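# Flip the reel on the scanner glass label-down

## Task

A reel is resting on the scanner's glass with its label facing up. Flip it so it ends up lying flat on the glass with the label facing down, then release it.

## Robot and tools

Robot: two arms, left_arm and right_arm, each with six revolute joints and a parallel gripper. The names are labels only; they do not mark sides of any picture. The left_arm sits on the +y side.

World frame: one shared frame for both arms, origin on the table surface midway between the arms, +z up, +x pointing out across the table, +y toward left_arm. Positions are in metres, orientations are quaternions in w,x,y,z order. The printed hand position can be somewhat wrong, more so when an arm reaches far.

Gripper: the fingers extend along the gripper's own +z axis and close along its y axis. The reported end_effector_position is the point between the pads, roughly 1 cm short of the fingertips.

Tool execute_actions, argument actions: a list holding zero or one item. An empty list only fetches the current state. A wait item is {"steps": N} with N from 1 to 300 control steps (each step 1/30 s); it sends nothing new, and your own reply time counts toward those steps. A motion item is {"rows": [...], "steps": N} with N from 1 to 15 (defaults to 15) and 1 to 15 rows; each row is used for one step and the final row repeats to fill the remaining steps. Optional pictures (true/false) controls whether camera images come back; by default they do. A refused call moves nothing.

Row layout: a single list of 14 numbers covering both arms, always all 14 even if one arm stays still. First left_arm: waist, shoulder, elbow, wrist pitch, wrist yaw, wrist roll (absolute joint target angles in radians, same as printed in Joint positions), then its opening; then the same seven for right_arm. Stated joint ranges per arm: waist -2.880 to 2.880, shoulder 0.000 to 3.142, elbow 0.000 to 3.019, wrist pitch -1.693 to 1.571, wrist yaw -1.571 to 1.571, wrist roll -2.094 to 2.094. True ends may differ by up to 0.019 rad. A target more than 0.019 rad beyond an end, and farther out than the joint's last reported angle, gets the whole call refused; a target past the real end is clipped to it, and the result may report "joint sent to its limit" (possibly about an earlier action). Opening is an absolute value from -1 (closed) to +1 (fully open, pad gap 0.094 m).

Motion: each joint's sent target is kept within a fixed distance of its measured angle per step (waist 0.264, shoulder 0.32, elbow 0.276, wrist pitch 0.33, wrist yaw 0.186, wrist roll 0.522 rad), and all of an arm's targets are pulled back if they would move the hand more than 70 mm from where it is. Large moves therefore take several actions. Between calls the arms keep heading toward the last row sent until they settle or a step is HELD; after that, only a new action moves them further. Fingers still opening or closing continue.

Result lines: the state line gives each arm's end_effector_position and end_effector_quat_wxyz. Joint positions and Joint velocities list per arm the six joints (rad, rad/s) plus the pad gap (m, m/s). grip_measured is the measured opening on the same -1..1 scale you command; each gripper's reading may be off by about 1 mm of opening. HELD marks steps where your row (or part) was not sent. "joint command not followed" means a clearance check altered or blocked joint targets on some steps; the rest of the row still applied. Joint torques follow the Joint positions order without the gripper; they are offset, scaled and noisy, and are nonzero even without contact. MOTOR HOT appears from 85 °C; at 100 °C an OVER-TEMPERATURE FAULT stops that arm and it drops whatever it holds.

Gripping: to hold something, command an opening below grip_measured; about 0.03 below holds firmly, a smaller gap holds more gently. Pad force tops out near 50 to 62 N, less on some grippers and on parts thinner than about 2 mm. Expect occasional brief tugs on held parts or pushes on loose objects.

Tool zoom_image: arguments camera (one of cam_head_left, cam_head_right, cam_high, cam_left_wrist, cam_right_wrist) and region [x0, y0, x1, y1] in pixels of that camera's last full image, top-left origin, at most 504 by 504. It returns a closer, sharper view. All cameras give 504x504 images, in the order just listed. Calibration (K, distortion, T_world_to_cam) was supplied; fixed cameras may be off by a couple of degrees and millimetres, and wrist camera poses follow their arm's joint readings.

Tool finished_scene, argument scene: the number of the current scene.

Avoid: knocking or placing anything off the table, dropping or slamming the reel, hard pushes, and letting the arms collide or press on each other (that can end the scene). Smooth moves and less effort are preferred.

Each tool is called after "Emit:" as name(argument=value, ...) on one line, values as JSON.

## Session

Emit:
execute_actions(actions=[])

Scene clock: 0.00 s of 5600.00 s.
left_arm: end_effector_position=(+0.0644, -0.0633, +0.2616) grip_measured=+1.000 end_effector_quat_wxyz=(+0.480, +0.875, -0.015, -0.067) | right_arm: end_effector_position=(+0.5221, -0.1801, +0.1853) grip_measured=+1.000 end_effector_quat_wxyz=(+0.198, +0.247, +0.663, +0.679)
Joint positions: left_arm=[-0.922  0.611  0.596 -0.633  0.496  1.794  0.094] | right_arm=[-0.133  1.748  0.82   0.927 -0.978  1.643  0.094]
Joint velocities: left_arm=[-0.005  0.005  0.002 -0.007 -0.051  0.037  0.   ] | right_arm=[ 0.005 -0.005 -0.007 -0.012 -0.037 -0.051  0.   ]
Joint torques (N m, as the arm reports them, + toward a larger angle): no reading
Motor temperatures (°C, as the motors report them): left_arm=[23 25 26 25 27 26] | right_arm=[23 24 24 23 23 23]

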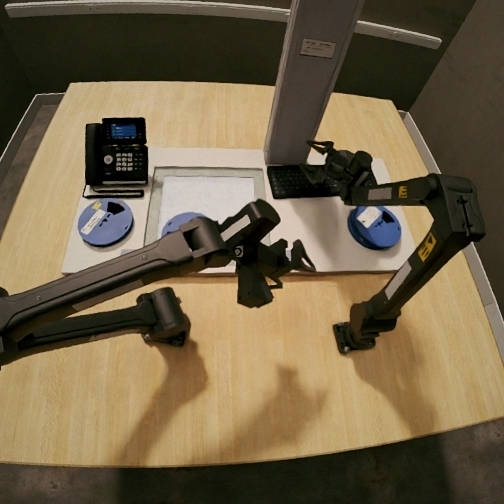

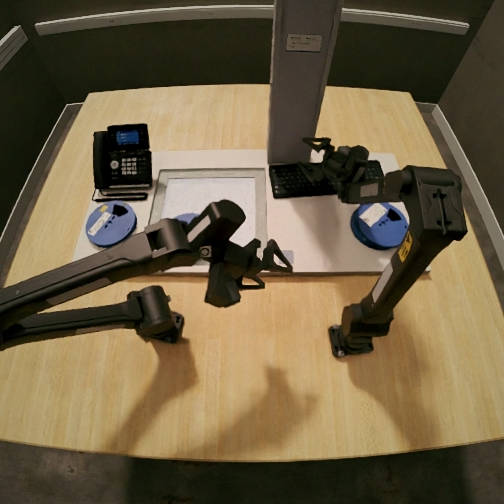

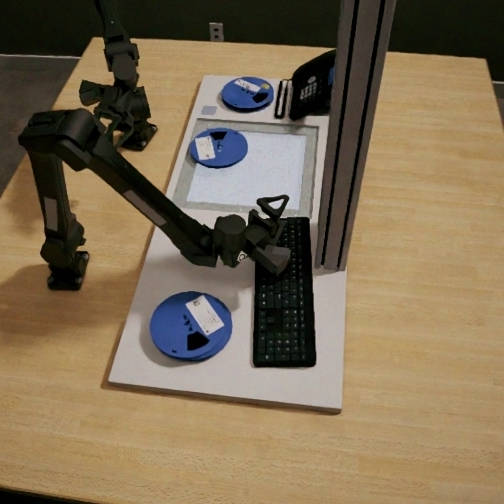

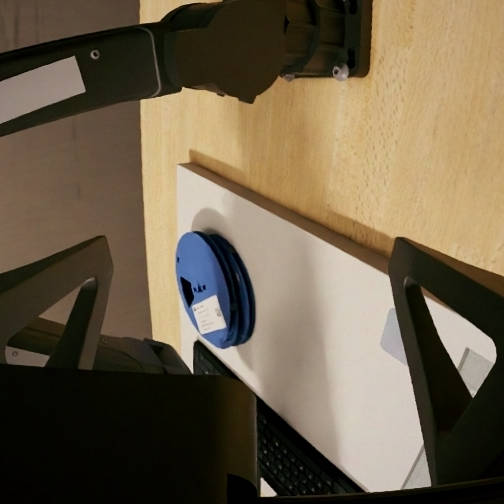

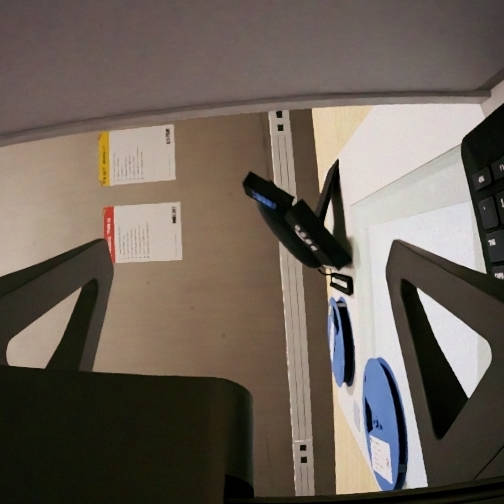

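Emit:
zoom_image(camera="cam_high", region=[150, 60, 350, 240])

Emit:
execute_actions(actions=[{"rows":[[0.3,0.611,0.596,0,0,0,1,-0.4,1.2,0.82,0.4,0,0,1]]}], pictures=false)

Emit:
execute_actions(actions=[{"steps":60}])

Region (150, 60, 350, 240) of cam_high's 504x504 image, scaled by 2.520, with more detail than that image has; it fills the top 454 rows of this view, and the rest is white.

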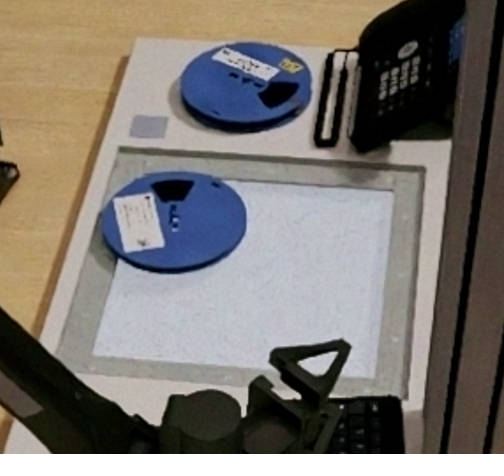

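Scene clock: 8.83 s of 5600.00 s.
left_arm: end_effector_position=(+0.3821, +0.2086, +0.3835) grip_measured=+1.000 end_effector_quat_wxyz=(+0.663, +0.285, +0.665, +0.194) | right_arm: end_effector_position=(+0.4884, -0.4532, +0.3738) grip_measured=+1.000 end_effector_quat_wxyz=(+0.696, +0.338, +0.603, +0.196)
Joint positions: left_arm=[ 0.091  0.613  0.589 -0.022  0.002  0.689  0.094] | right_arm=[-0.399  1.209  0.818  0.436 -0.077  0.789  0.094]
Joint velocities: left_arm=[ 2.545  0.005 -0.002  0.081 -0.11  -2.498  0.   ] | right_arm=[-0.103 -1.07   0.007 -0.129  2.249 -2.777  0.   ]
Joint torques (N m, as the arm reports them, + toward a larger angle): left_arm=[ 1.3  -2.02 10.97  3.28 -0.04 -0.14] | right_arm=[ 1.01 -3.44  8.59  0.82 -0.35 -0.11]
Motor temperatures (°C, as the motors report them): left_arm=[23 25 29 25 27 26] | right_arm=[23 25 26 23 23 23]
Steps of this call (steps 1 to 90: nothing new was sent; then 5.33 s passed at rest; steps 91 to 105: all 15 steps of this action). Readings (joint positions):
91: left_arm=[-0.908 0.610 0.593 -0.592 0.443 1.740] | right_arm=[-0.138 1.739 0.820 0.904 -0.946 1.612]
92: left_arm=[-0.865 0.611 0.589 -0.524 0.377 1.674] | right_arm=[-0.149 1.724 0.818 0.860 -0.909 1.575]
94: left_arm=[-0.750 0.613 0.589 -0.386 0.247 1.547] | right_arm=[-0.191 1.676 0.818 0.776 -0.830 1.500]
98: left_arm=[-0.490 0.613 0.589 -0.141 0.042 1.279] | right_arm=[-0.300 1.529 0.818 0.601 -0.641 1.323]
105: the state above

Scene clock: 10.83 s of 5600.00 s.
left_arm: end_effector_position=(+0.3833, +0.2893, +0.3855) grip_measured=+1.000 end_effector_quat_wxyz=(+0.693, -0.031, +0.720, +0.036) | right_arm: end_effector_position=(+0.4815, -0.4683, +0.3739) grip_measured=+1.000 end_effector_quat_wxyz=(+0.710, +0.114, +0.686, -0.110)
Joint positions: left_arm=[ 0.303  0.613  0.589 -0.014 -0.002  0.01   0.094] | right_arm=[-0.406  1.199  0.818  0.414 -0.002  0.011  0.094]
Joint velocities: left_arm=[ 0.005 -0.005 -0.002  0.002 -0.037 -0.007  0.   ] | right_arm=[-0.015 -0.005 -0.027 -0.002 -0.037 -0.051  0.   ]
Joint torques (N m, as the arm reports them, + toward a larger angle): left_arm=[ 2.37 -1.86 11.16  3.46  0.06 -0.07] | right_arm=[ 1.12 -8.26  8.62  1.24  0.1  -0.11]
Motor temperatures (°C, as the motors report them): left_arm=[23 25 29 26 27 26] | right_arm=[23 25 26 23 23 23]
Steps of this call (steps 1 to 45: the robot went on to your last target; steps 46 to 60: nothing new was sent). Readings (joint positions):
1: left_arm=[0.177 0.613 0.589 -0.020 0.000 0.592] | right_arm=[-0.404 1.178 0.818 0.435 -0.028 0.690]
2: left_arm=[0.250 0.613 0.589 -0.018 -0.003 0.492] | right_arm=[-0.406 1.157 0.818 0.434 -0.010 0.591]
4: left_arm=[0.329 0.613 0.589 -0.015 -0.007 0.317] | right_arm=[-0.406 1.144 0.818 0.434 -0.004 0.398]
8: left_arm=[0.316 0.613 0.589 -0.014 -0.003 0.134] | right_arm=[-0.406 1.172 0.818 0.422 -0.003 0.168]
60: the state above
All arms were judged still, so your last target was given up. Only a new action makes them travel on or press farther. Fingers that are still opening or closing keep moving.
camera_calibration (this result's frames):
cam_left_wrist: T_world_to_cam=[[0.101946, -0.994789, -0.00115673, 0.25574], [-0.615257, -0.0621375, -0.785874, 0.562013], [0.781707, 0.0808281, -0.618386, 0.036776], [0, 0, 0, 1]] pos_world=[0.290963, 0.286357, 0.464709]
cam_right_wrist: T_world_to_cam=[[-0.305033, -0.952106, -0.0211805, -0.28926], [-0.510469, 0.182238, -0.840363, 0.659344], [0.803975, -0.245527, -0.54161, -0.1709], [0, 0, 0, 1]] pos_world=[0.38574, -0.437524, 0.455401]

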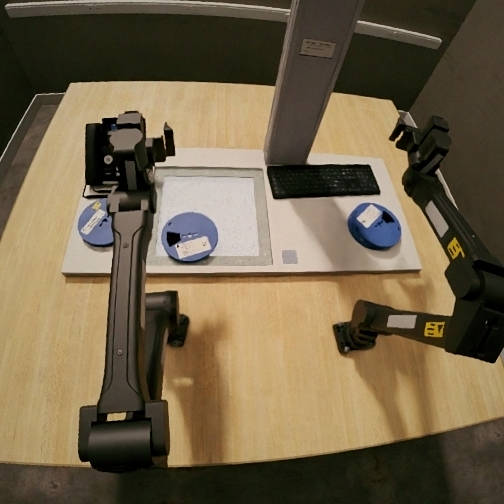

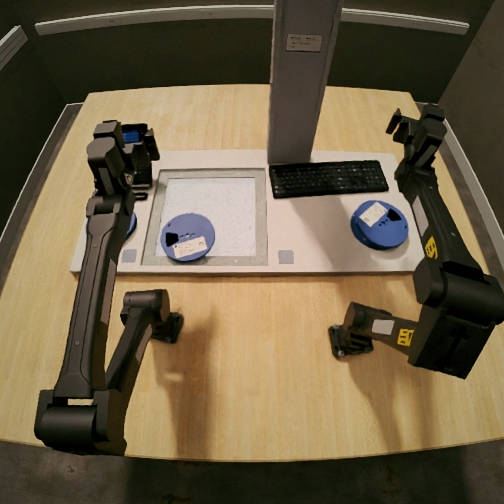

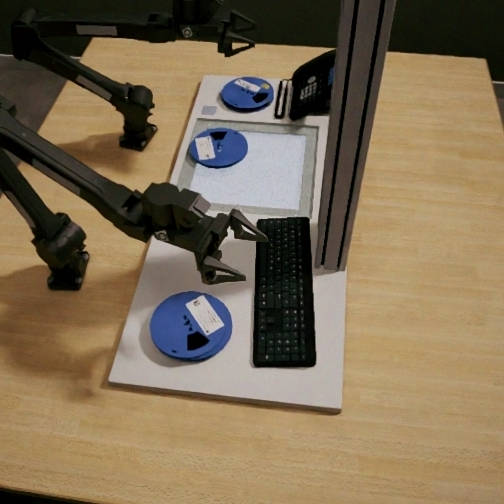

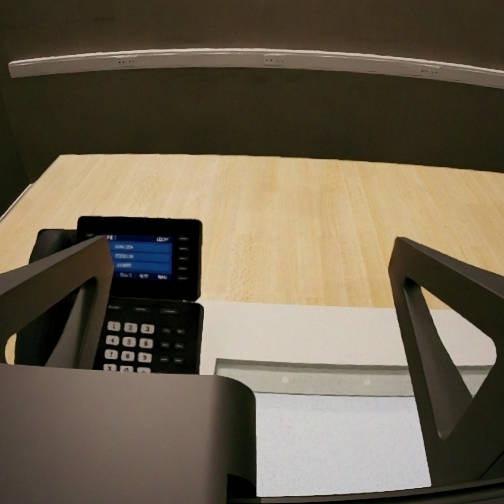

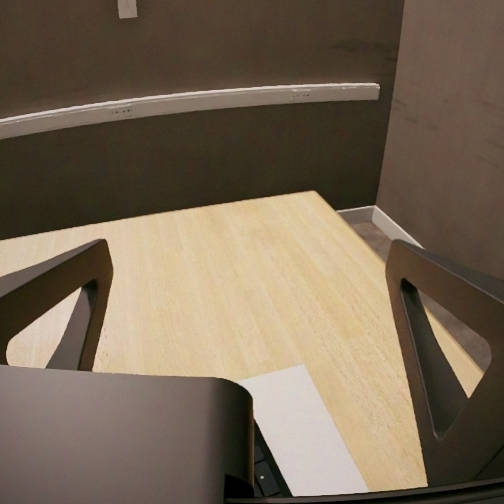

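Emit:
execute_actions(actions=[{"rows":[[0.21,1.1,1.0,-1.47,0,0,1,0.1,0.9,0.82,0.1,0,0,1]]}], pictures=false)

Emit:
execute_actions(actions=[{"steps":60}])

Scene clock: 20.77 s of 5600.00 s.
left_arm: end_effector_position=(+0.3112, +0.2535, +0.2000) grip_measured=+1.000 end_effector_quat_wxyz=(+0.006, +0.005, +1.000, +0.000) | right_arm: end_effector_position=(+0.4125, -0.1973, +0.4522) grip_measured=+1.000 end_effector_quat_wxyz=(+0.721, -0.072, +0.684, +0.082)
Joint positions: left_arm=[ 0.208  1.138  0.988 -1.409 -0.001  0.01   0.094] | right_arm=[ 0.128  0.886  0.814  0.125 -0.005  0.009  0.094]
Joint velocities: left_arm=[-0.005 -0.415  0.007 -1.053  0.007 -0.007  0.   ] | right_arm=[-0.005 -0.122 -0.012 -0.022 -0.081  0.007  0.   ]
Joint torques (N m, as the arm reports them, + toward a larger angle): left_arm=[ 2.88 -8.25  9.71  1.59  0.04 -0.07] | right_arm=[-1.91 -2.19  9.41  0.85  0.22 -0.1 ]
Motor temperatures (°C, as the motors report them): left_arm=[23 25 30 26 27 26] | right_arm=[23 25 28 23 23 23]
Steps of this call (steps 1 to 90: nothing new was sent; then 6.43 s passed at rest; steps 91 to 105: all 15 steps of this action). Readings (joint positions):
91: left_arm=[0.297 0.631 0.611 -0.071 -0.003 0.010] | right_arm=[-0.398 1.190 0.818 0.389 0.002 0.011]
92: left_arm=[0.281 0.675 0.661 -0.163 -0.003 0.010] | right_arm=[-0.380 1.172 0.816 0.345 0.004 0.011]
94: left_arm=[0.243 0.822 0.796 -0.345 -0.003 0.010] | right_arm=[-0.317 1.123 0.814 0.274 0.004 0.011]
98: left_arm=[0.209 1.106 1.011 -0.745 -0.001 0.010] | right_arm=[-0.136 1.009 0.814 0.192 0.004 0.011]
105: the state above

Scene clock: 22.77 s of 5600.00 s.
left_arm: end_effector_position=(+0.2942, +0.2535, +0.2130) grip_measured=+1.000 end_effector_quat_wxyz=(+0.003, +0.005, +1.000, +0.000) | right_arm: end_effector_position=(+0.4154, -0.2068, +0.4489) grip_measured=+1.000 end_effector_quat_wxyz=(+0.718, -0.064, +0.689, +0.074)
Joint positions: left_arm=[ 0.208  1.09   0.988 -1.463 -0.001  0.01   0.094] | right_arm=[ 0.108  0.889  0.814  0.116 -0.002  0.009  0.094]
Joint velocities: left_arm=[-0.015 -0.024 -0.012 -0.002 -0.051  0.007  0.   ] | right_arm=[-0.015 -0.005 -0.002  0.032 -0.007 -0.125  0.   ]
Joint torques (N m, as the arm reports them, + toward a larger angle): left_arm=[ 2.7  -4.8  10.01  0.13  0.03 -0.05] | right_arm=[-0.03 -3.31  9.33  1.17  0.09 -0.1 ]
Motor temperatures (°C, as the motors report them): left_arm=[23 25 30 26 27 26] | right_arm=[23 24 28 23 23 23]
Steps of this call (steps 1 to 30: the robot went on to your last target; steps 31 to 60: nothing new was sent). Readings (joint positions):
1: left_arm=[0.208 1.123 0.988 -1.434 -0.001 0.010] | right_arm=[0.126 0.884 0.814 0.124 -0.004 0.009]
2: left_arm=[0.208 1.110 0.988 -1.447 -0.001 0.010] | right_arm=[0.121 0.884 0.814 0.123 -0.004 0.009]
4: left_arm=[0.208 1.091 0.988 -1.459 -0.001 0.010] | right_arm=[0.112 0.887 0.814 0.118 -0.003 0.009]
8: left_arm=[0.208 1.087 0.988 -1.463 -0.001 0.010] | right_arm=[0.108 0.889 0.814 0.116 -0.002 0.009]
60: the state above
All arms were judged still, so your last target was given up. Only a new action makes them travel on or press farther. Fingers that are still opening or closing keep moving.
camera_calibration (this result's frames):
cam_left_wrist: T_world_to_cam=[[-0.00162376, -0.99997, -0.00762207, 0.26212], [-0.811947, -0.00313087, 0.583723, 0.120623], [-0.583729, 0.00713654, -0.811917, 0.464256], [0, 0, 0, 1]] pos_world=[0.369365, 0.259177, 0.308525]
cam_right_wrist: T_world_to_cam=[[0.202468, -0.979101, -0.0191781, -0.276158], [-0.526244, -0.0922645, -0.845313, 0.593079], [0.825877, 0.181241, -0.533927, 0.0627957], [0, 0, 0, 1]] pos_world=[0.316156, -0.227048, 0.529569]

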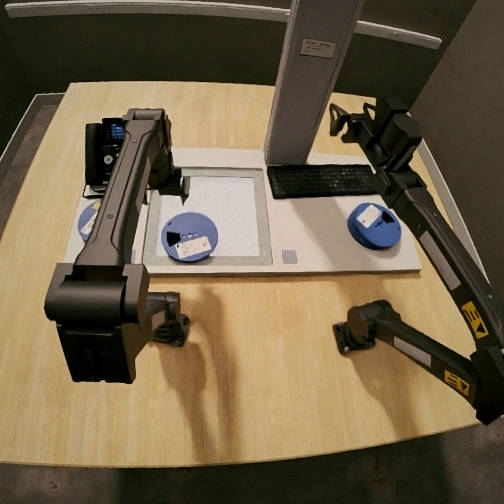

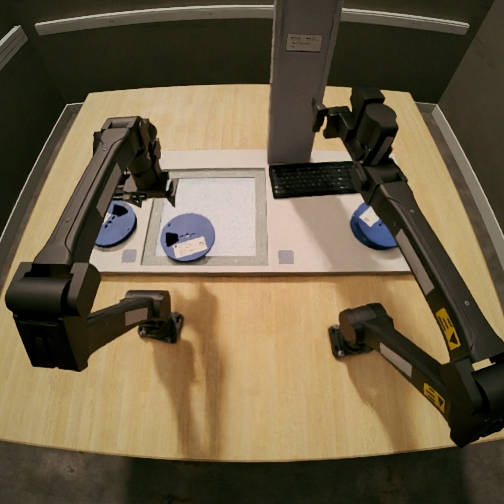

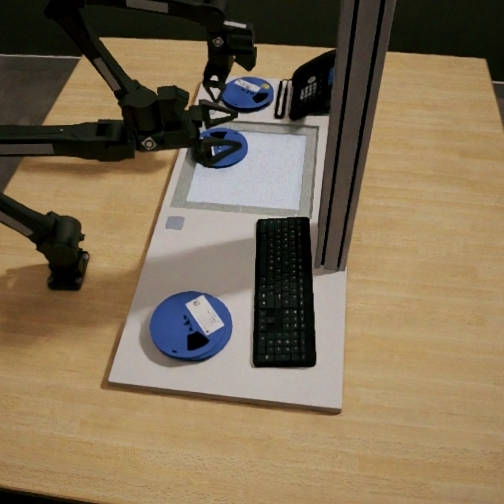

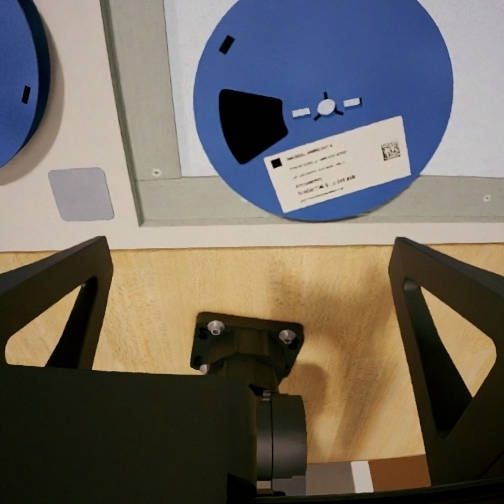

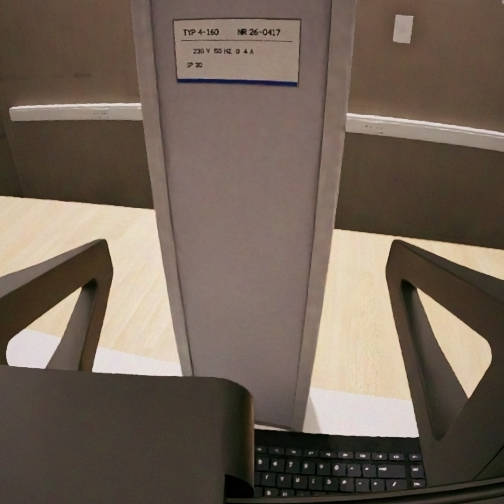

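Emit:
execute_actions(actions=[{"rows":[[0.23,1.09,0.93,-1.41,0,0.02,0.8,0.1,0.9,0.82,0.1,0,0,1],[0.23,1.09,0.93,-1.41,0,0.02,0.8,0.1,0.9,0.82,0.1,0,0,1],[0.26,1.09,0.86,-1.34,0,0.04,0.5,0.1,0.9,0.82,0.1,0,0,1],[0.26,1.09,0.86,-1.34,0,0.04,0.5,0.1,0.9,0.82,0.1,0,0,1],[0.28,1.09,0.79,-1.27,0,0.06,0.2,0.1,0.9,0.82,0.1,0,0,1],[0.28,1.09,0.79,-1.27,0,0.06,0.2,0.1,0.9,0.82,0.1,0,0,1],[0.3,1.09,0.73,-1.2,0,0.08,0,0.1,0.9,0.82,0.1,0,0,1],[0.3,1.09,0.73,-1.2,0,0.08,0,0.1,0.9,0.82,0.1,0,0,1],[0.327,1.09,0.67,-1.14,0,0.1,-0.15,0.1,0.9,0.82,0.1,0,0,1]]}], pictures=false)

Emit:
execute_actions(actions=[{"steps":45}])

Scene clock: 37.90 s of 5600.00 s.
left_arm: end_effector_position=(+0.2572, +0.2831, +0.0944) grip_measured=-0.149 end_effector_quat_wxyz=(-0.005, -0.019, +1.000, -0.001) | right_arm: end_effector_position=(+0.4154, -0.2068, +0.4489) grip_measured=+1.000 end_effector_quat_wxyz=(+0.718, -0.064, +0.689, +0.074)
Joint positions: left_arm=[ 0.326  1.092  0.666 -1.156  0.     0.08   0.04 ] | right_arm=[ 0.108  0.889  0.814  0.116 -0.002  0.009  0.094]
Joint velocities: left_arm=[-0.015 -0.015 -0.022  0.159  0.007  0.066 -0.002] | right_arm=[ 0.005 -0.005 -0.002 -0.017  0.022 -0.051  0.   ]
Joint torques (N m, as the arm reports them, + toward a larger angle): left_arm=[ 2.1  -4.84  8.1   0.83  0.05  0.13] | right_arm=[-0.12 -3.55  9.39  1.13  0.1  -0.09]
Motor temperatures (°C, as the motors report them): left_arm=[23 25 30 26 27 26] | right_arm=[23 24 30 23 23 23]
Steps of this call (steps 1 to 90: nothing new was sent; then 11.63 s passed at rest; steps 91 to 105: all 15 steps of this action). Readings (joint positions):
91: left_arm=[0.210 1.089 0.982 -1.453 -0.001 0.010] | right_arm=[0.108 0.889 0.814 0.116 -0.002 0.009]
92: left_arm=[0.213 1.086 0.971 -1.437 -0.001 0.010] | right_arm=[0.108 0.889 0.814 0.116 -0.002 0.009]
94: left_arm=[0.230 1.082 0.923 -1.383 0.000 0.017] | right_arm=[0.108 0.889 0.814 0.116 -0.002 0.009]
98: left_arm=[0.283 1.083 0.779 -1.255 0.000 0.043] | right_arm=[0.108 0.889 0.814 0.116 -0.002 0.009]
105: the state above

Scene clock: 39.40 s of 5600.00 s.
left_arm: end_effector_position=(+0.2592, +0.2834, +0.0944) grip_measured=-0.149 end_effector_quat_wxyz=(-0.001, -0.013, +1.000, -0.000) | right_arm: end_effector_position=(+0.4154, -0.2068, +0.4489) grip_measured=+1.000 end_effector_quat_wxyz=(+0.718, -0.064, +0.689, +0.074)
Joint positions: left_arm=[ 0.326  1.092  0.666 -1.148  0.     0.09   0.04 ] | right_arm=[ 0.108  0.889  0.814  0.116 -0.002  0.009  0.094]
Joint velocities: left_arm=[-0.005 -0.005 -0.007  0.002  0.022  0.007 -0.   ] | right_arm=[ 0.024 -0.015 -0.002 -0.017 -0.007  0.022  0.   ]
Joint torques (N m, as the arm reports them, + toward a larger angle): left_arm=[ 2.36 -5.12  8.48  1.03  0.07  0.14] | right_arm=[-0.09 -3.42  9.34  1.1   0.12 -0.09]
Motor temperatures (°C, as the motors report them): left_arm=[23 25 30 26 27 26] | right_arm=[23 24 30 23 23 23]
Steps of this call (steps 1 to 30: the robot went on to your last target; steps 31 to 45: nothing new was sent). Readings (joint positions):
1: left_arm=[0.326 1.092 0.666 -1.151 0.000 0.082] | right_arm=[0.108 0.889 0.814 0.116 -0.002 0.009]
2: left_arm=[0.326 1.092 0.666 -1.150 0.000 0.084] | right_arm=[0.108 0.889 0.814 0.116 -0.002 0.009]
4: left_arm=[0.326 1.092 0.666 -1.149 0.000 0.086] | right_arm=[0.108 0.889 0.814 0.116 -0.002 0.009]
8: left_arm=[0.326 1.092 0.666 -1.148 0.000 0.089] | right_arm=[0.108 0.889 0.814 0.116 -0.002 0.009]
45: the state above
All arms were judged still, so your last target was given up. Only a new action makes them travel on or press farther. Fingers that are still opening or closing keep moving.
camera_calibration (this result's frames):
cam_left_wrist: T_world_to_cam=[[0.0356936, -0.999341, -0.00665036, 0.281085], [-0.80659, -0.0327368, 0.590204, 0.167878], [-0.590033, -0.0157024, -0.807227, 0.355001], [0, 0, 0, 1]] pos_world=[0.334838, 0.29197, 0.189354]
cam_right_wrist: T_world_to_cam=[[0.202468, -0.979101, -0.0191781, -0.276158], [-0.526244, -0.0922645, -0.845313, 0.593079], [0.825877, 0.181241, -0.533927, 0.0627957], [0, 0, 0, 1]] pos_world=[0.316156, -0.227048, 0.529569]

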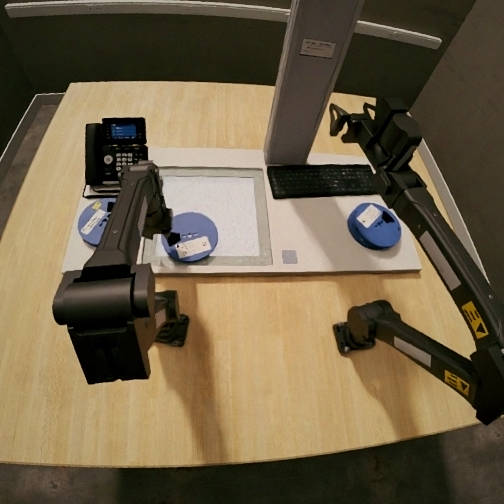

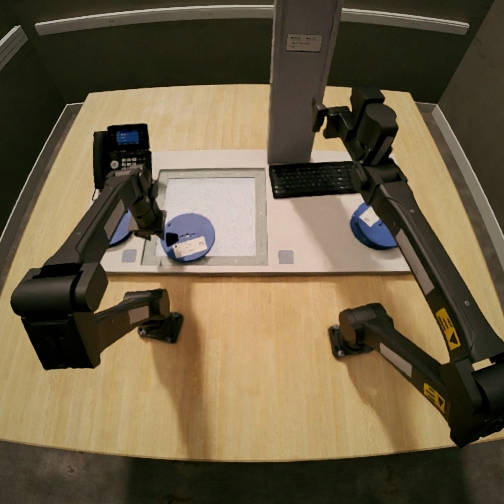

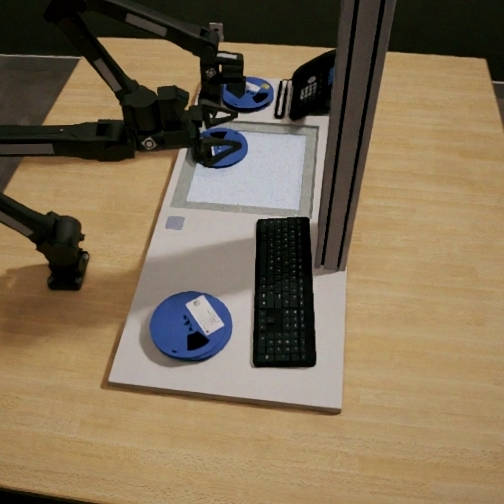

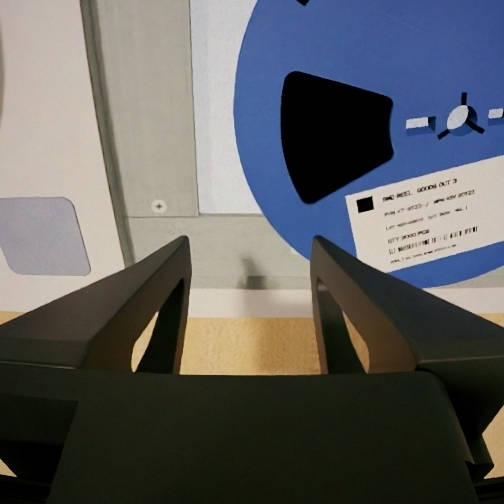

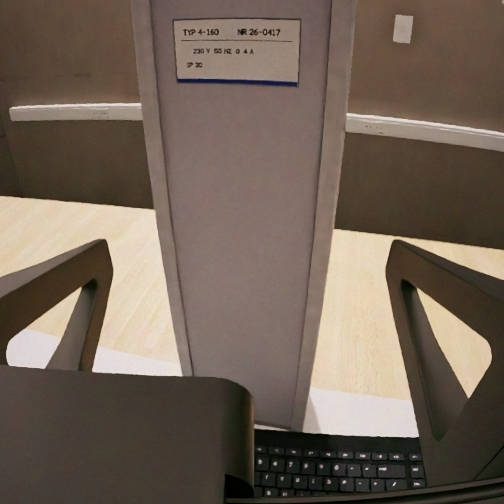

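Emit:
execute_actions(actions=[{"rows":[[0.325,1.12,0.665,-1.11,0,0.05,-0.15,0,0.9,0.82,0.1,0,0,1],[0.325,1.12,0.665,-1.11,0,0.05,-0.15,0,0.9,0.82,0.1,0,0,1],[0.325,1.15,0.66,-1.07,0,0,-0.15,-0.1,0.8,0.72,0.1,0,0,1],[0.325,1.15,0.66,-1.07,0,0,-0.15,-0.1,0.8,0.72,0.1,0,0,1],[0.325,1.18,0.655,-1.03,0,-0.05,-0.15,-0.3,0.7,0.62,0.1,0,0,1],[0.325,1.18,0.655,-1.03,0,-0.05,-0.15,-0.3,0.7,0.62,0.1,0,0,1],[0.325,1.2,0.65,-1.0,0,-0.11,-0.15,-0.5,0.6,0.52,0.1,0,0,1],[0.325,1.2,0.65,-1.0,0,-0.11,-0.15,-0.5,0.6,0.52,0.1,0,0,1],[0.325,1.224,0.648,-0.983,0,-0.11,-0.15,-0.7,0.4,0.3,0.1,0,0,1]]}], pictures=false)

Emit:
execute_actions(actions=[{"steps":40}])

Scene clock: 53.03 s of 5600.00 s.
left_arm: end_effector_position=(+0.2860, +0.2865, +0.0582) grip_measured=-0.149 end_effector_quat_wxyz=(+0.004, -0.100, +0.995, +0.000) | right_arm: end_effector_position=(+0.2451, -0.4680, +0.3287) grip_measured=+1.000 end_effector_quat_wxyz=(+0.695, +0.190, +0.667, -0.191)
Joint positions: left_arm=[ 0.326  1.226  0.657 -0.993  0.    -0.083  0.04 ] | right_arm=[-0.629  0.427  0.349  0.116  0.002  0.008  0.094]
Joint velocities: left_arm=[-0.005 -0.015  0.017 -0.002 -0.022 -0.139 -0.001] | right_arm=[-1.724 -1.06  -0.994 -0.046  0.022  0.007  0.   ]
Joint torques (N m, as the arm reports them, + toward a larger angle): left_arm=[ 2.08 -6.05  6.79  1.09  0.05 -0.08] | right_arm=[ 3.51  4.89  9.95  1.21 -0.08 -0.1 ]
Motor temperatures (°C, as the motors report them): left_arm=[23 25 30 25 27 26] | right_arm=[23 24 31 23 23 23]
Steps of this call (steps 1 to 90: nothing new was sent; then 10.13 s passed at rest; steps 91 to 105: all 15 steps of this action). Readings (joint positions):
91: left_arm=[0.326 1.093 0.666 -1.143 0.000 0.086] | right_arm=[0.100 0.889 0.814 0.116 -0.005 0.009]
92: left_arm=[0.326 1.096 0.666 -1.134 0.000 0.080] | right_arm=[0.080 0.889 0.814 0.116 -0.005 0.009]
94: left_arm=[0.326 1.112 0.666 -1.104 0.000 0.057] | right_arm=[0.003 0.869 0.788 0.116 -0.006 0.008]
98: left_arm=[0.326 1.174 0.666 -1.031 0.000 -0.020] | right_arm=[-0.221 0.759 0.658 0.116 -0.003 0.008]
105: the state above

Scene clock: 54.37 s of 5600.00 s.
left_arm: end_effector_position=(+0.2862, +0.2865, +0.0582) grip_measured=-0.149 end_effector_quat_wxyz=(+0.005, -0.108, +0.994, +0.000) | right_arm: end_effector_position=(+0.2236, -0.4857, +0.3038) grip_measured=+1.000 end_effector_quat_wxyz=(+0.678, +0.220, +0.667, -0.217)
Joint positions: left_arm=[ 0.326  1.226  0.657 -0.992  0.    -0.1    0.04 ] | right_arm=[-0.71   0.391  0.294  0.11   0.002  0.008  0.094]
Joint velocities: left_arm=[-0.005  0.005  0.012 -0.007  0.022  0.037 -0.001] | right_arm=[ 0.015 -0.005 -0.002 -0.012  0.007  0.066  0.   ]
Joint torques (N m, as the arm reports them, + toward a larger angle): left_arm=[ 1.76 -6.02  6.78  1.09  0.01 -0.11] | right_arm=[ 1.73  2.19  9.41  1.33 -0.07 -0.09]
Motor temperatures (°C, as the motors report them): left_arm=[23 25 30 25 27 26] | right_arm=[23 24 31 23 23 23]
Steps of this call (steps 1 to 30: the robot went on to your last target; steps 31 to 40: nothing new was sent). Readings (joint positions):
1: left_arm=[0.326 1.226 0.657 -0.992 0.000 -0.087] | right_arm=[-0.678 0.399 0.321 0.114 0.003 0.008]
2: left_arm=[0.326 1.226 0.657 -0.992 0.000 -0.090] | right_arm=[-0.707 0.384 0.303 0.112 0.004 0.008]
4: left_arm=[0.326 1.226 0.657 -0.992 0.000 -0.093] | right_arm=[-0.719 0.383 0.294 0.110 0.004 0.008]
8: left_arm=[0.326 1.226 0.657 -0.992 0.000 -0.098] | right_arm=[-0.711 0.390 0.294 0.110 0.002 0.008]
40: the state above
All arms were judged still, so your last target was given up. Only a new action makes them travel on or press farther. Fingers that are still opening or closing keep moving.
camera_calibration (this result's frames):
cam_left_wrist: T_world_to_cam=[[0.22421, -0.974524, -0.00579984, 0.221944], [-0.792861, -0.185869, 0.580365, 0.251653], [-0.566658, -0.125525, -0.814336, 0.366929], [0, 0, 0, 1]] pos_world=[0.357687, 0.309123, 0.15404]
cam_right_wrist: T_world_to_cam=[[-0.580523, -0.814027, -0.0187739, -0.258078], [-0.445522, 0.336854, -0.829481, 0.529278], [0.681544, -0.473169, -0.558219, -0.0839021], [0, 0, 0, 1]] pos_world=[0.143167, -0.428072, 0.387345]

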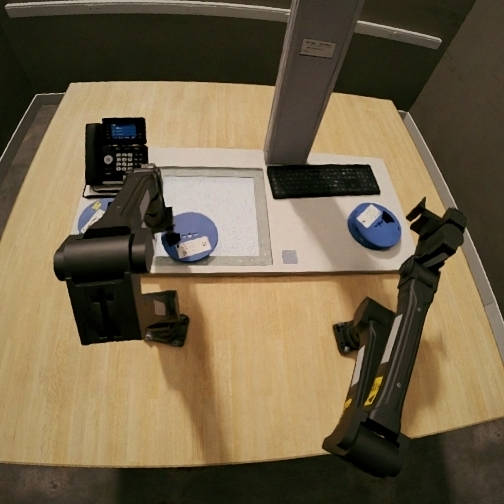

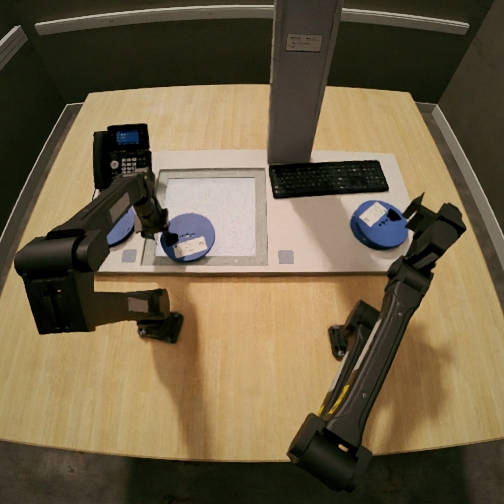

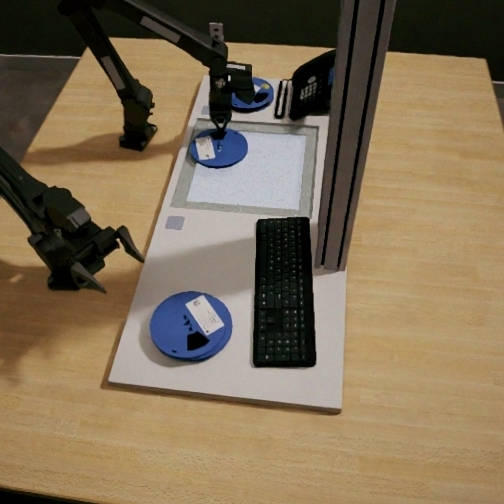

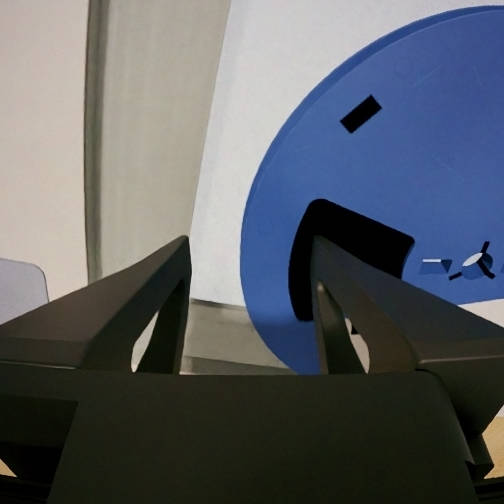

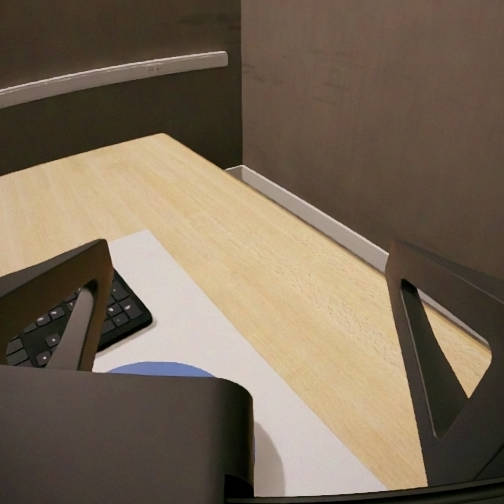

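Emit:
execute_actions(actions=[{"rows":[[0.305,1.21,0.63,-0.983,0,-0.12,-0.15,-0.7,0.4,0.3,0.1,0,0,1],[0.305,1.21,0.63,-0.983,0,-0.12,-0.15,-0.7,0.4,0.3,0.1,0,0,1],[0.305,1.21,0.62,-0.97,0,-0.12,-0.15,-0.7,0.4,0.3,0.1,0,0,1],[0.305,1.21,0.62,-0.97,0,-0.12,-0.15,-0.7,0.4,0.3,0.1,0,0,1],[0.305,1.218,0.605,-0.955,0,-0.12,-0.15,-0.7,0.4,0.3,0.1,0,0,1]]}])

Scene clock: 59.23 s of 5600.00 s.
left_arm: end_effector_position=(+0.2808, +0.2817, +0.0528) grip_measured=-0.149 end_effector_quat_wxyz=(+0.011, -0.105, +0.994, -0.000) | right_arm: end_effector_position=(+0.2236, -0.4857, +0.3038) grip_measured=+1.000 end_effector_quat_wxyz=(+0.678, +0.220, +0.667, -0.217)
Joint positions: left_arm=[ 0.311  1.21   0.627 -0.966  0.    -0.109  0.04 ] | right_arm=[-0.71   0.391  0.294  0.11   0.002  0.008  0.094]
Joint velocities: left_arm=[ 0.005 -0.005  0.007  0.007 -0.066 -0.066 -0.   ] | right_arm=[-0.015 -0.005  0.002  0.012  0.007  0.022  0.   ]
Joint torques (N m, as the arm reports them, + toward a larger angle): left_arm=[ 2.03 -5.28  5.6   1.26  0.03 -0.08] | right_arm=[ 1.54  2.28  9.23  1.36 -0.1  -0.08]
Motor temperatures (°C, as the motors report them): left_arm=[23 25 29 25 27 26] | right_arm=[23 24 31 24 23 23]
Steps of this call (steps 1 to 90: nothing new was sent; then 1.37 s passed at rest; steps 91 to 105: all 15 steps of this action). Readings (joint positions):
91: left_arm=[0.325 1.226 0.655 -0.991 0.000 -0.102] | right_arm=[-0.710 0.391 0.294 0.110 0.002 0.008]
92: left_arm=[0.322 1.223 0.652 -0.990 0.000 -0.104] | right_arm=[-0.710 0.391 0.294 0.110 0.002 0.008]
94: left_arm=[0.314 1.218 0.640 -0.983 0.000 -0.106] | right_arm=[-0.710 0.391 0.294 0.110 0.002 0.008]
98: left_arm=[0.311 1.211 0.628 -0.966 0.000 -0.109] | right_arm=[-0.710 0.391 0.294 0.110 0.002 0.008]
105: the state above
camera_calibration (this result's frames):
cam_left_wrist: T_world_to_cam=[[0.21832, -0.975868, -0.00422628, 0.220313], [-0.801191, -0.18171, 0.570153, 0.251369], [-0.557162, -0.12109, -0.821527, 0.355338], [0, 0, 0, 1]] pos_world=[0.351277, 0.3037, 0.149533]
cam_right_wrist: T_world_to_cam=[[-0.580523, -0.814027, -0.0187739, -0.258078], [-0.445522, 0.336854, -0.829481, 0.529278], [0.681544, -0.473169, -0.558219, -0.0839021], [0, 0, 0, 1]] pos_world=[0.143167, -0.428072, 0.387345]

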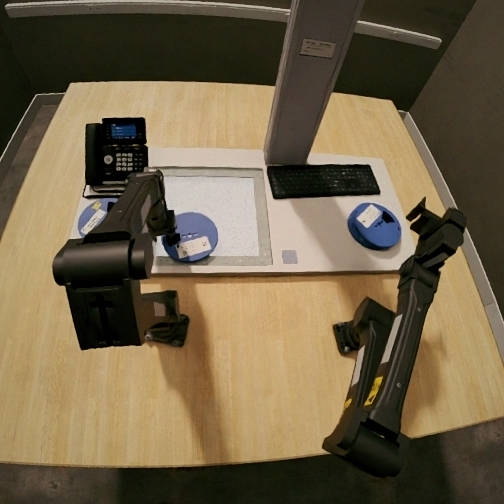

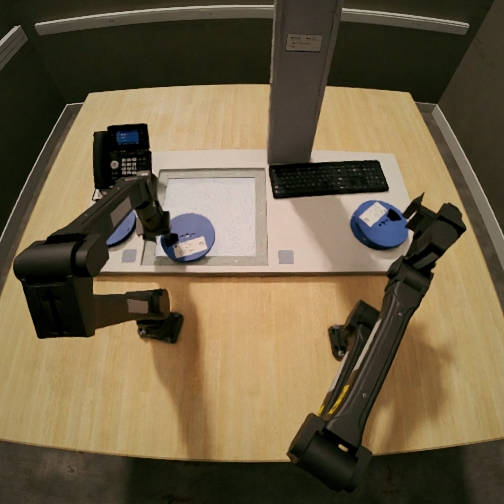

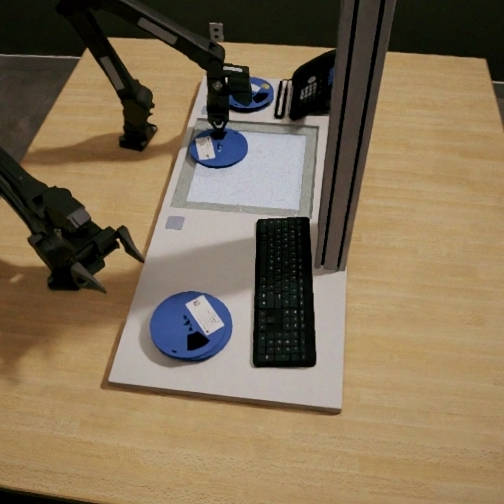

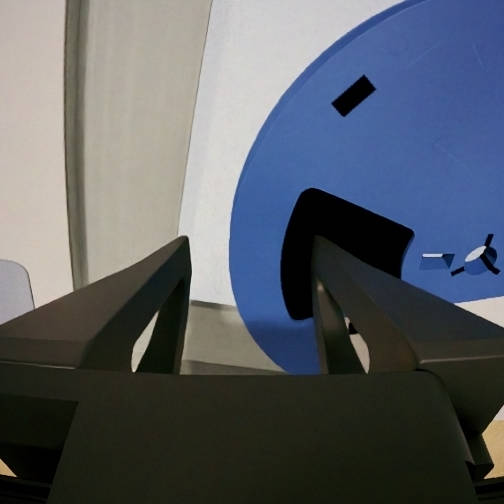

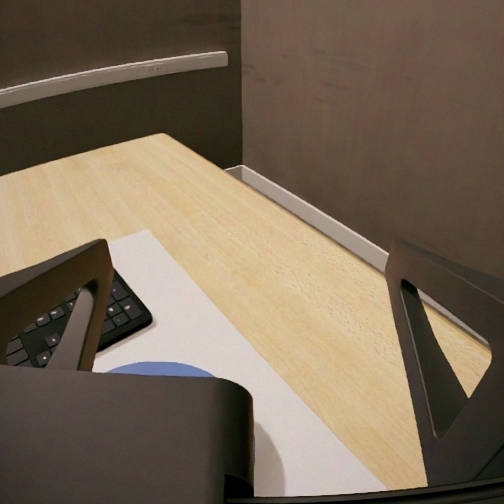

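Emit:
execute_actions(actions=[{"rows":[[0.305,1.214,0.61,-0.96,0,-0.12,-0.25,-0.7,0.4,0.3,0.1,0,0,1],[0.305,1.214,0.61,-0.96,0,-0.12,-0.3,-0.7,0.4,0.3,0.1,0,0,1],[0.305,1.214,0.61,-0.96,0,-0.12,-0.35,-0.7,0.4,0.3,0.1,0,0,1],[0.305,1.214,0.61,-0.96,0,-0.12,-0.4,-0.7,0.4,0.3,0.1,0,0,1],[0.305,1.214,0.61,-0.96,0,-0.12,-0.45,-0.7,0.4,0.3,0.1,0,0,1],[0.305,1.214,0.61,-0.96,0,-0.12,-0.5,-0.7,0.4,0.3,0.1,0,0,1],[0.305,1.214,0.61,-0.96,0,-0.12,-0.55,-0.7,0.4,0.3,0.1,0,0,1],[0.305,1.214,0.61,-0.96,0,-0.12,-0.6,-0.7,0.4,0.3,0.1,0,0,1],[0.305,1.214,0.61,-0.96,0,-0.12,-0.64,-0.7,0.4,0.3,0.1,0,0,1],[0.305,1.214,0.61,-0.96,0,-0.12,-0.68,-0.7,0.4,0.3,0.1,0,0,1],[0.305,1.214,0.61,-0.96,0,-0.12,-0.72,-0.7,0.4,0.3,0.1,0,0,1]]}])

Scene clock: 65.43 s of 5600.00 s.
left_arm: end_effector_position=(+0.2810, +0.2803, +0.0530) grip_measured=-0.679 end_effector_quat_wxyz=(+0.012, -0.104, +0.994, -0.002) | right_arm: end_effector_position=(+0.2236, -0.4857, +0.3038) grip_measured=+1.000 end_effector_quat_wxyz=(+0.678, +0.220, +0.667, -0.217)
Joint positions: left_arm=[ 0.309  1.21   0.627 -0.966  0.005 -0.11   0.015] | right_arm=[-0.71   0.391  0.294  0.11   0.002  0.008  0.094]
Joint velocities: left_arm=[ 0.005  0.015 -0.017 -0.017 -0.066 -0.066 -0.001] | right_arm=[-0.005 -0.015  0.002  0.002  0.095  0.022  0.   ]
Joint torques (N m, as the arm reports them, + toward a larger angle): left_arm=[ 2.1  -5.31  5.92  1.17 -0.14 -0.08] | right_arm=[ 1.72  2.33  9.3   1.43 -0.1  -0.1 ]
Motor temperatures (°C, as the motors report them): left_arm=[23 25 29 25 27 26] | right_arm=[23 24 32 24 23 23]
Steps of this call (steps 1 to 15: the robot went on to your last target; steps 16 to 90: nothing new was sent; then 2.70 s passed at rest; steps 91 to 105: all 15 steps of this action). Readings (joint positions):
91: left_arm=[0.311 1.210 0.627 -0.966 0.002 -0.109] | right_arm=[-0.710 0.391 0.294 0.110 0.002 0.008]
92: left_arm=[0.311 1.210 0.627 -0.966 0.002 -0.110] | right_arm=[-0.710 0.391 0.294 0.110 0.002 0.008]
94: left_arm=[0.310 1.210 0.627 -0.966 0.002 -0.110] | right_arm=[-0.710 0.391 0.294 0.110 0.002 0.008]
98: left_arm=[0.310 1.210 0.627 -0.966 0.003 -0.110] | right_arm=[-0.710 0.391 0.294 0.110 0.002 0.008]
105: the state above
camera_calibration (this result's frames):
cam_left_wrist: T_world_to_cam=[[0.216359, -0.976314, 0.00041681, 0.219328], [-0.802247, -0.177541, 0.569982, 0.250299], [-0.556407, -0.123655, -0.821657, 0.355954], [0, 0, 0, 1]] pos_world=[0.351403, 0.302586, 0.149715]
cam_right_wrist: T_world_to_cam=[[-0.580523, -0.814027, -0.0187739, -0.258078], [-0.445522, 0.336854, -0.829481, 0.529278], [0.681544, -0.473169, -0.558219, -0.0839021], [0, 0, 0, 1]] pos_world=[0.143167, -0.428072, 0.387345]

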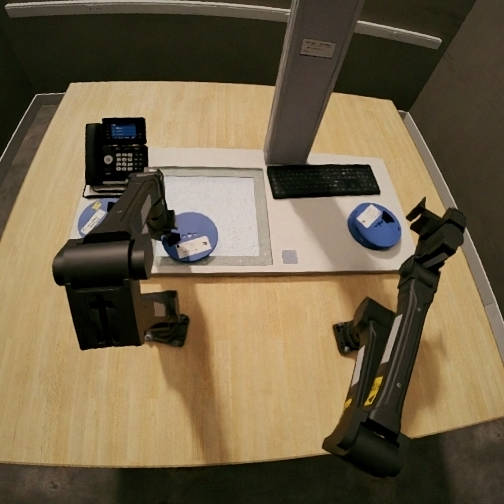

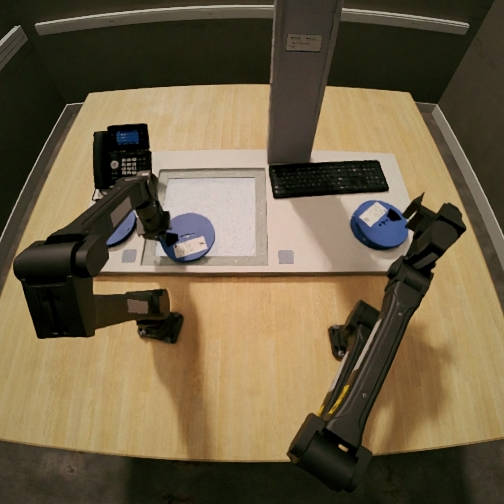

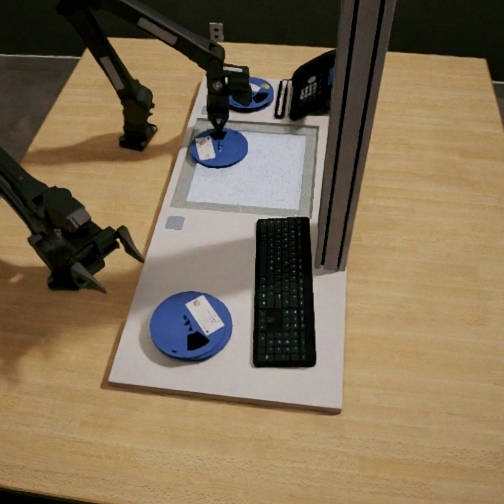

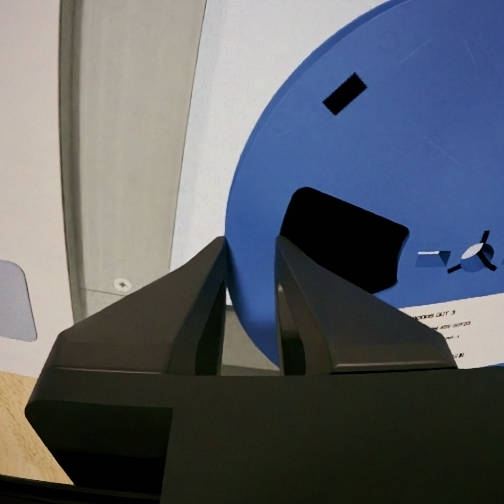

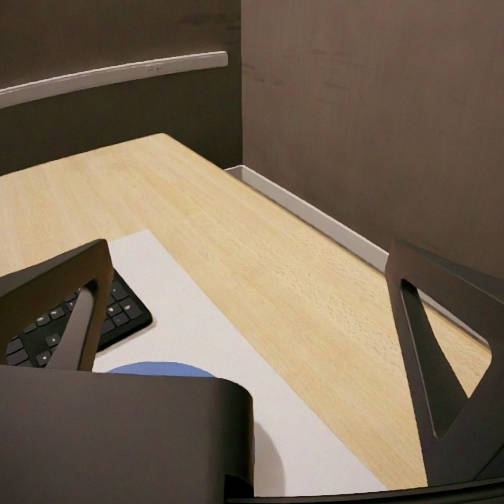

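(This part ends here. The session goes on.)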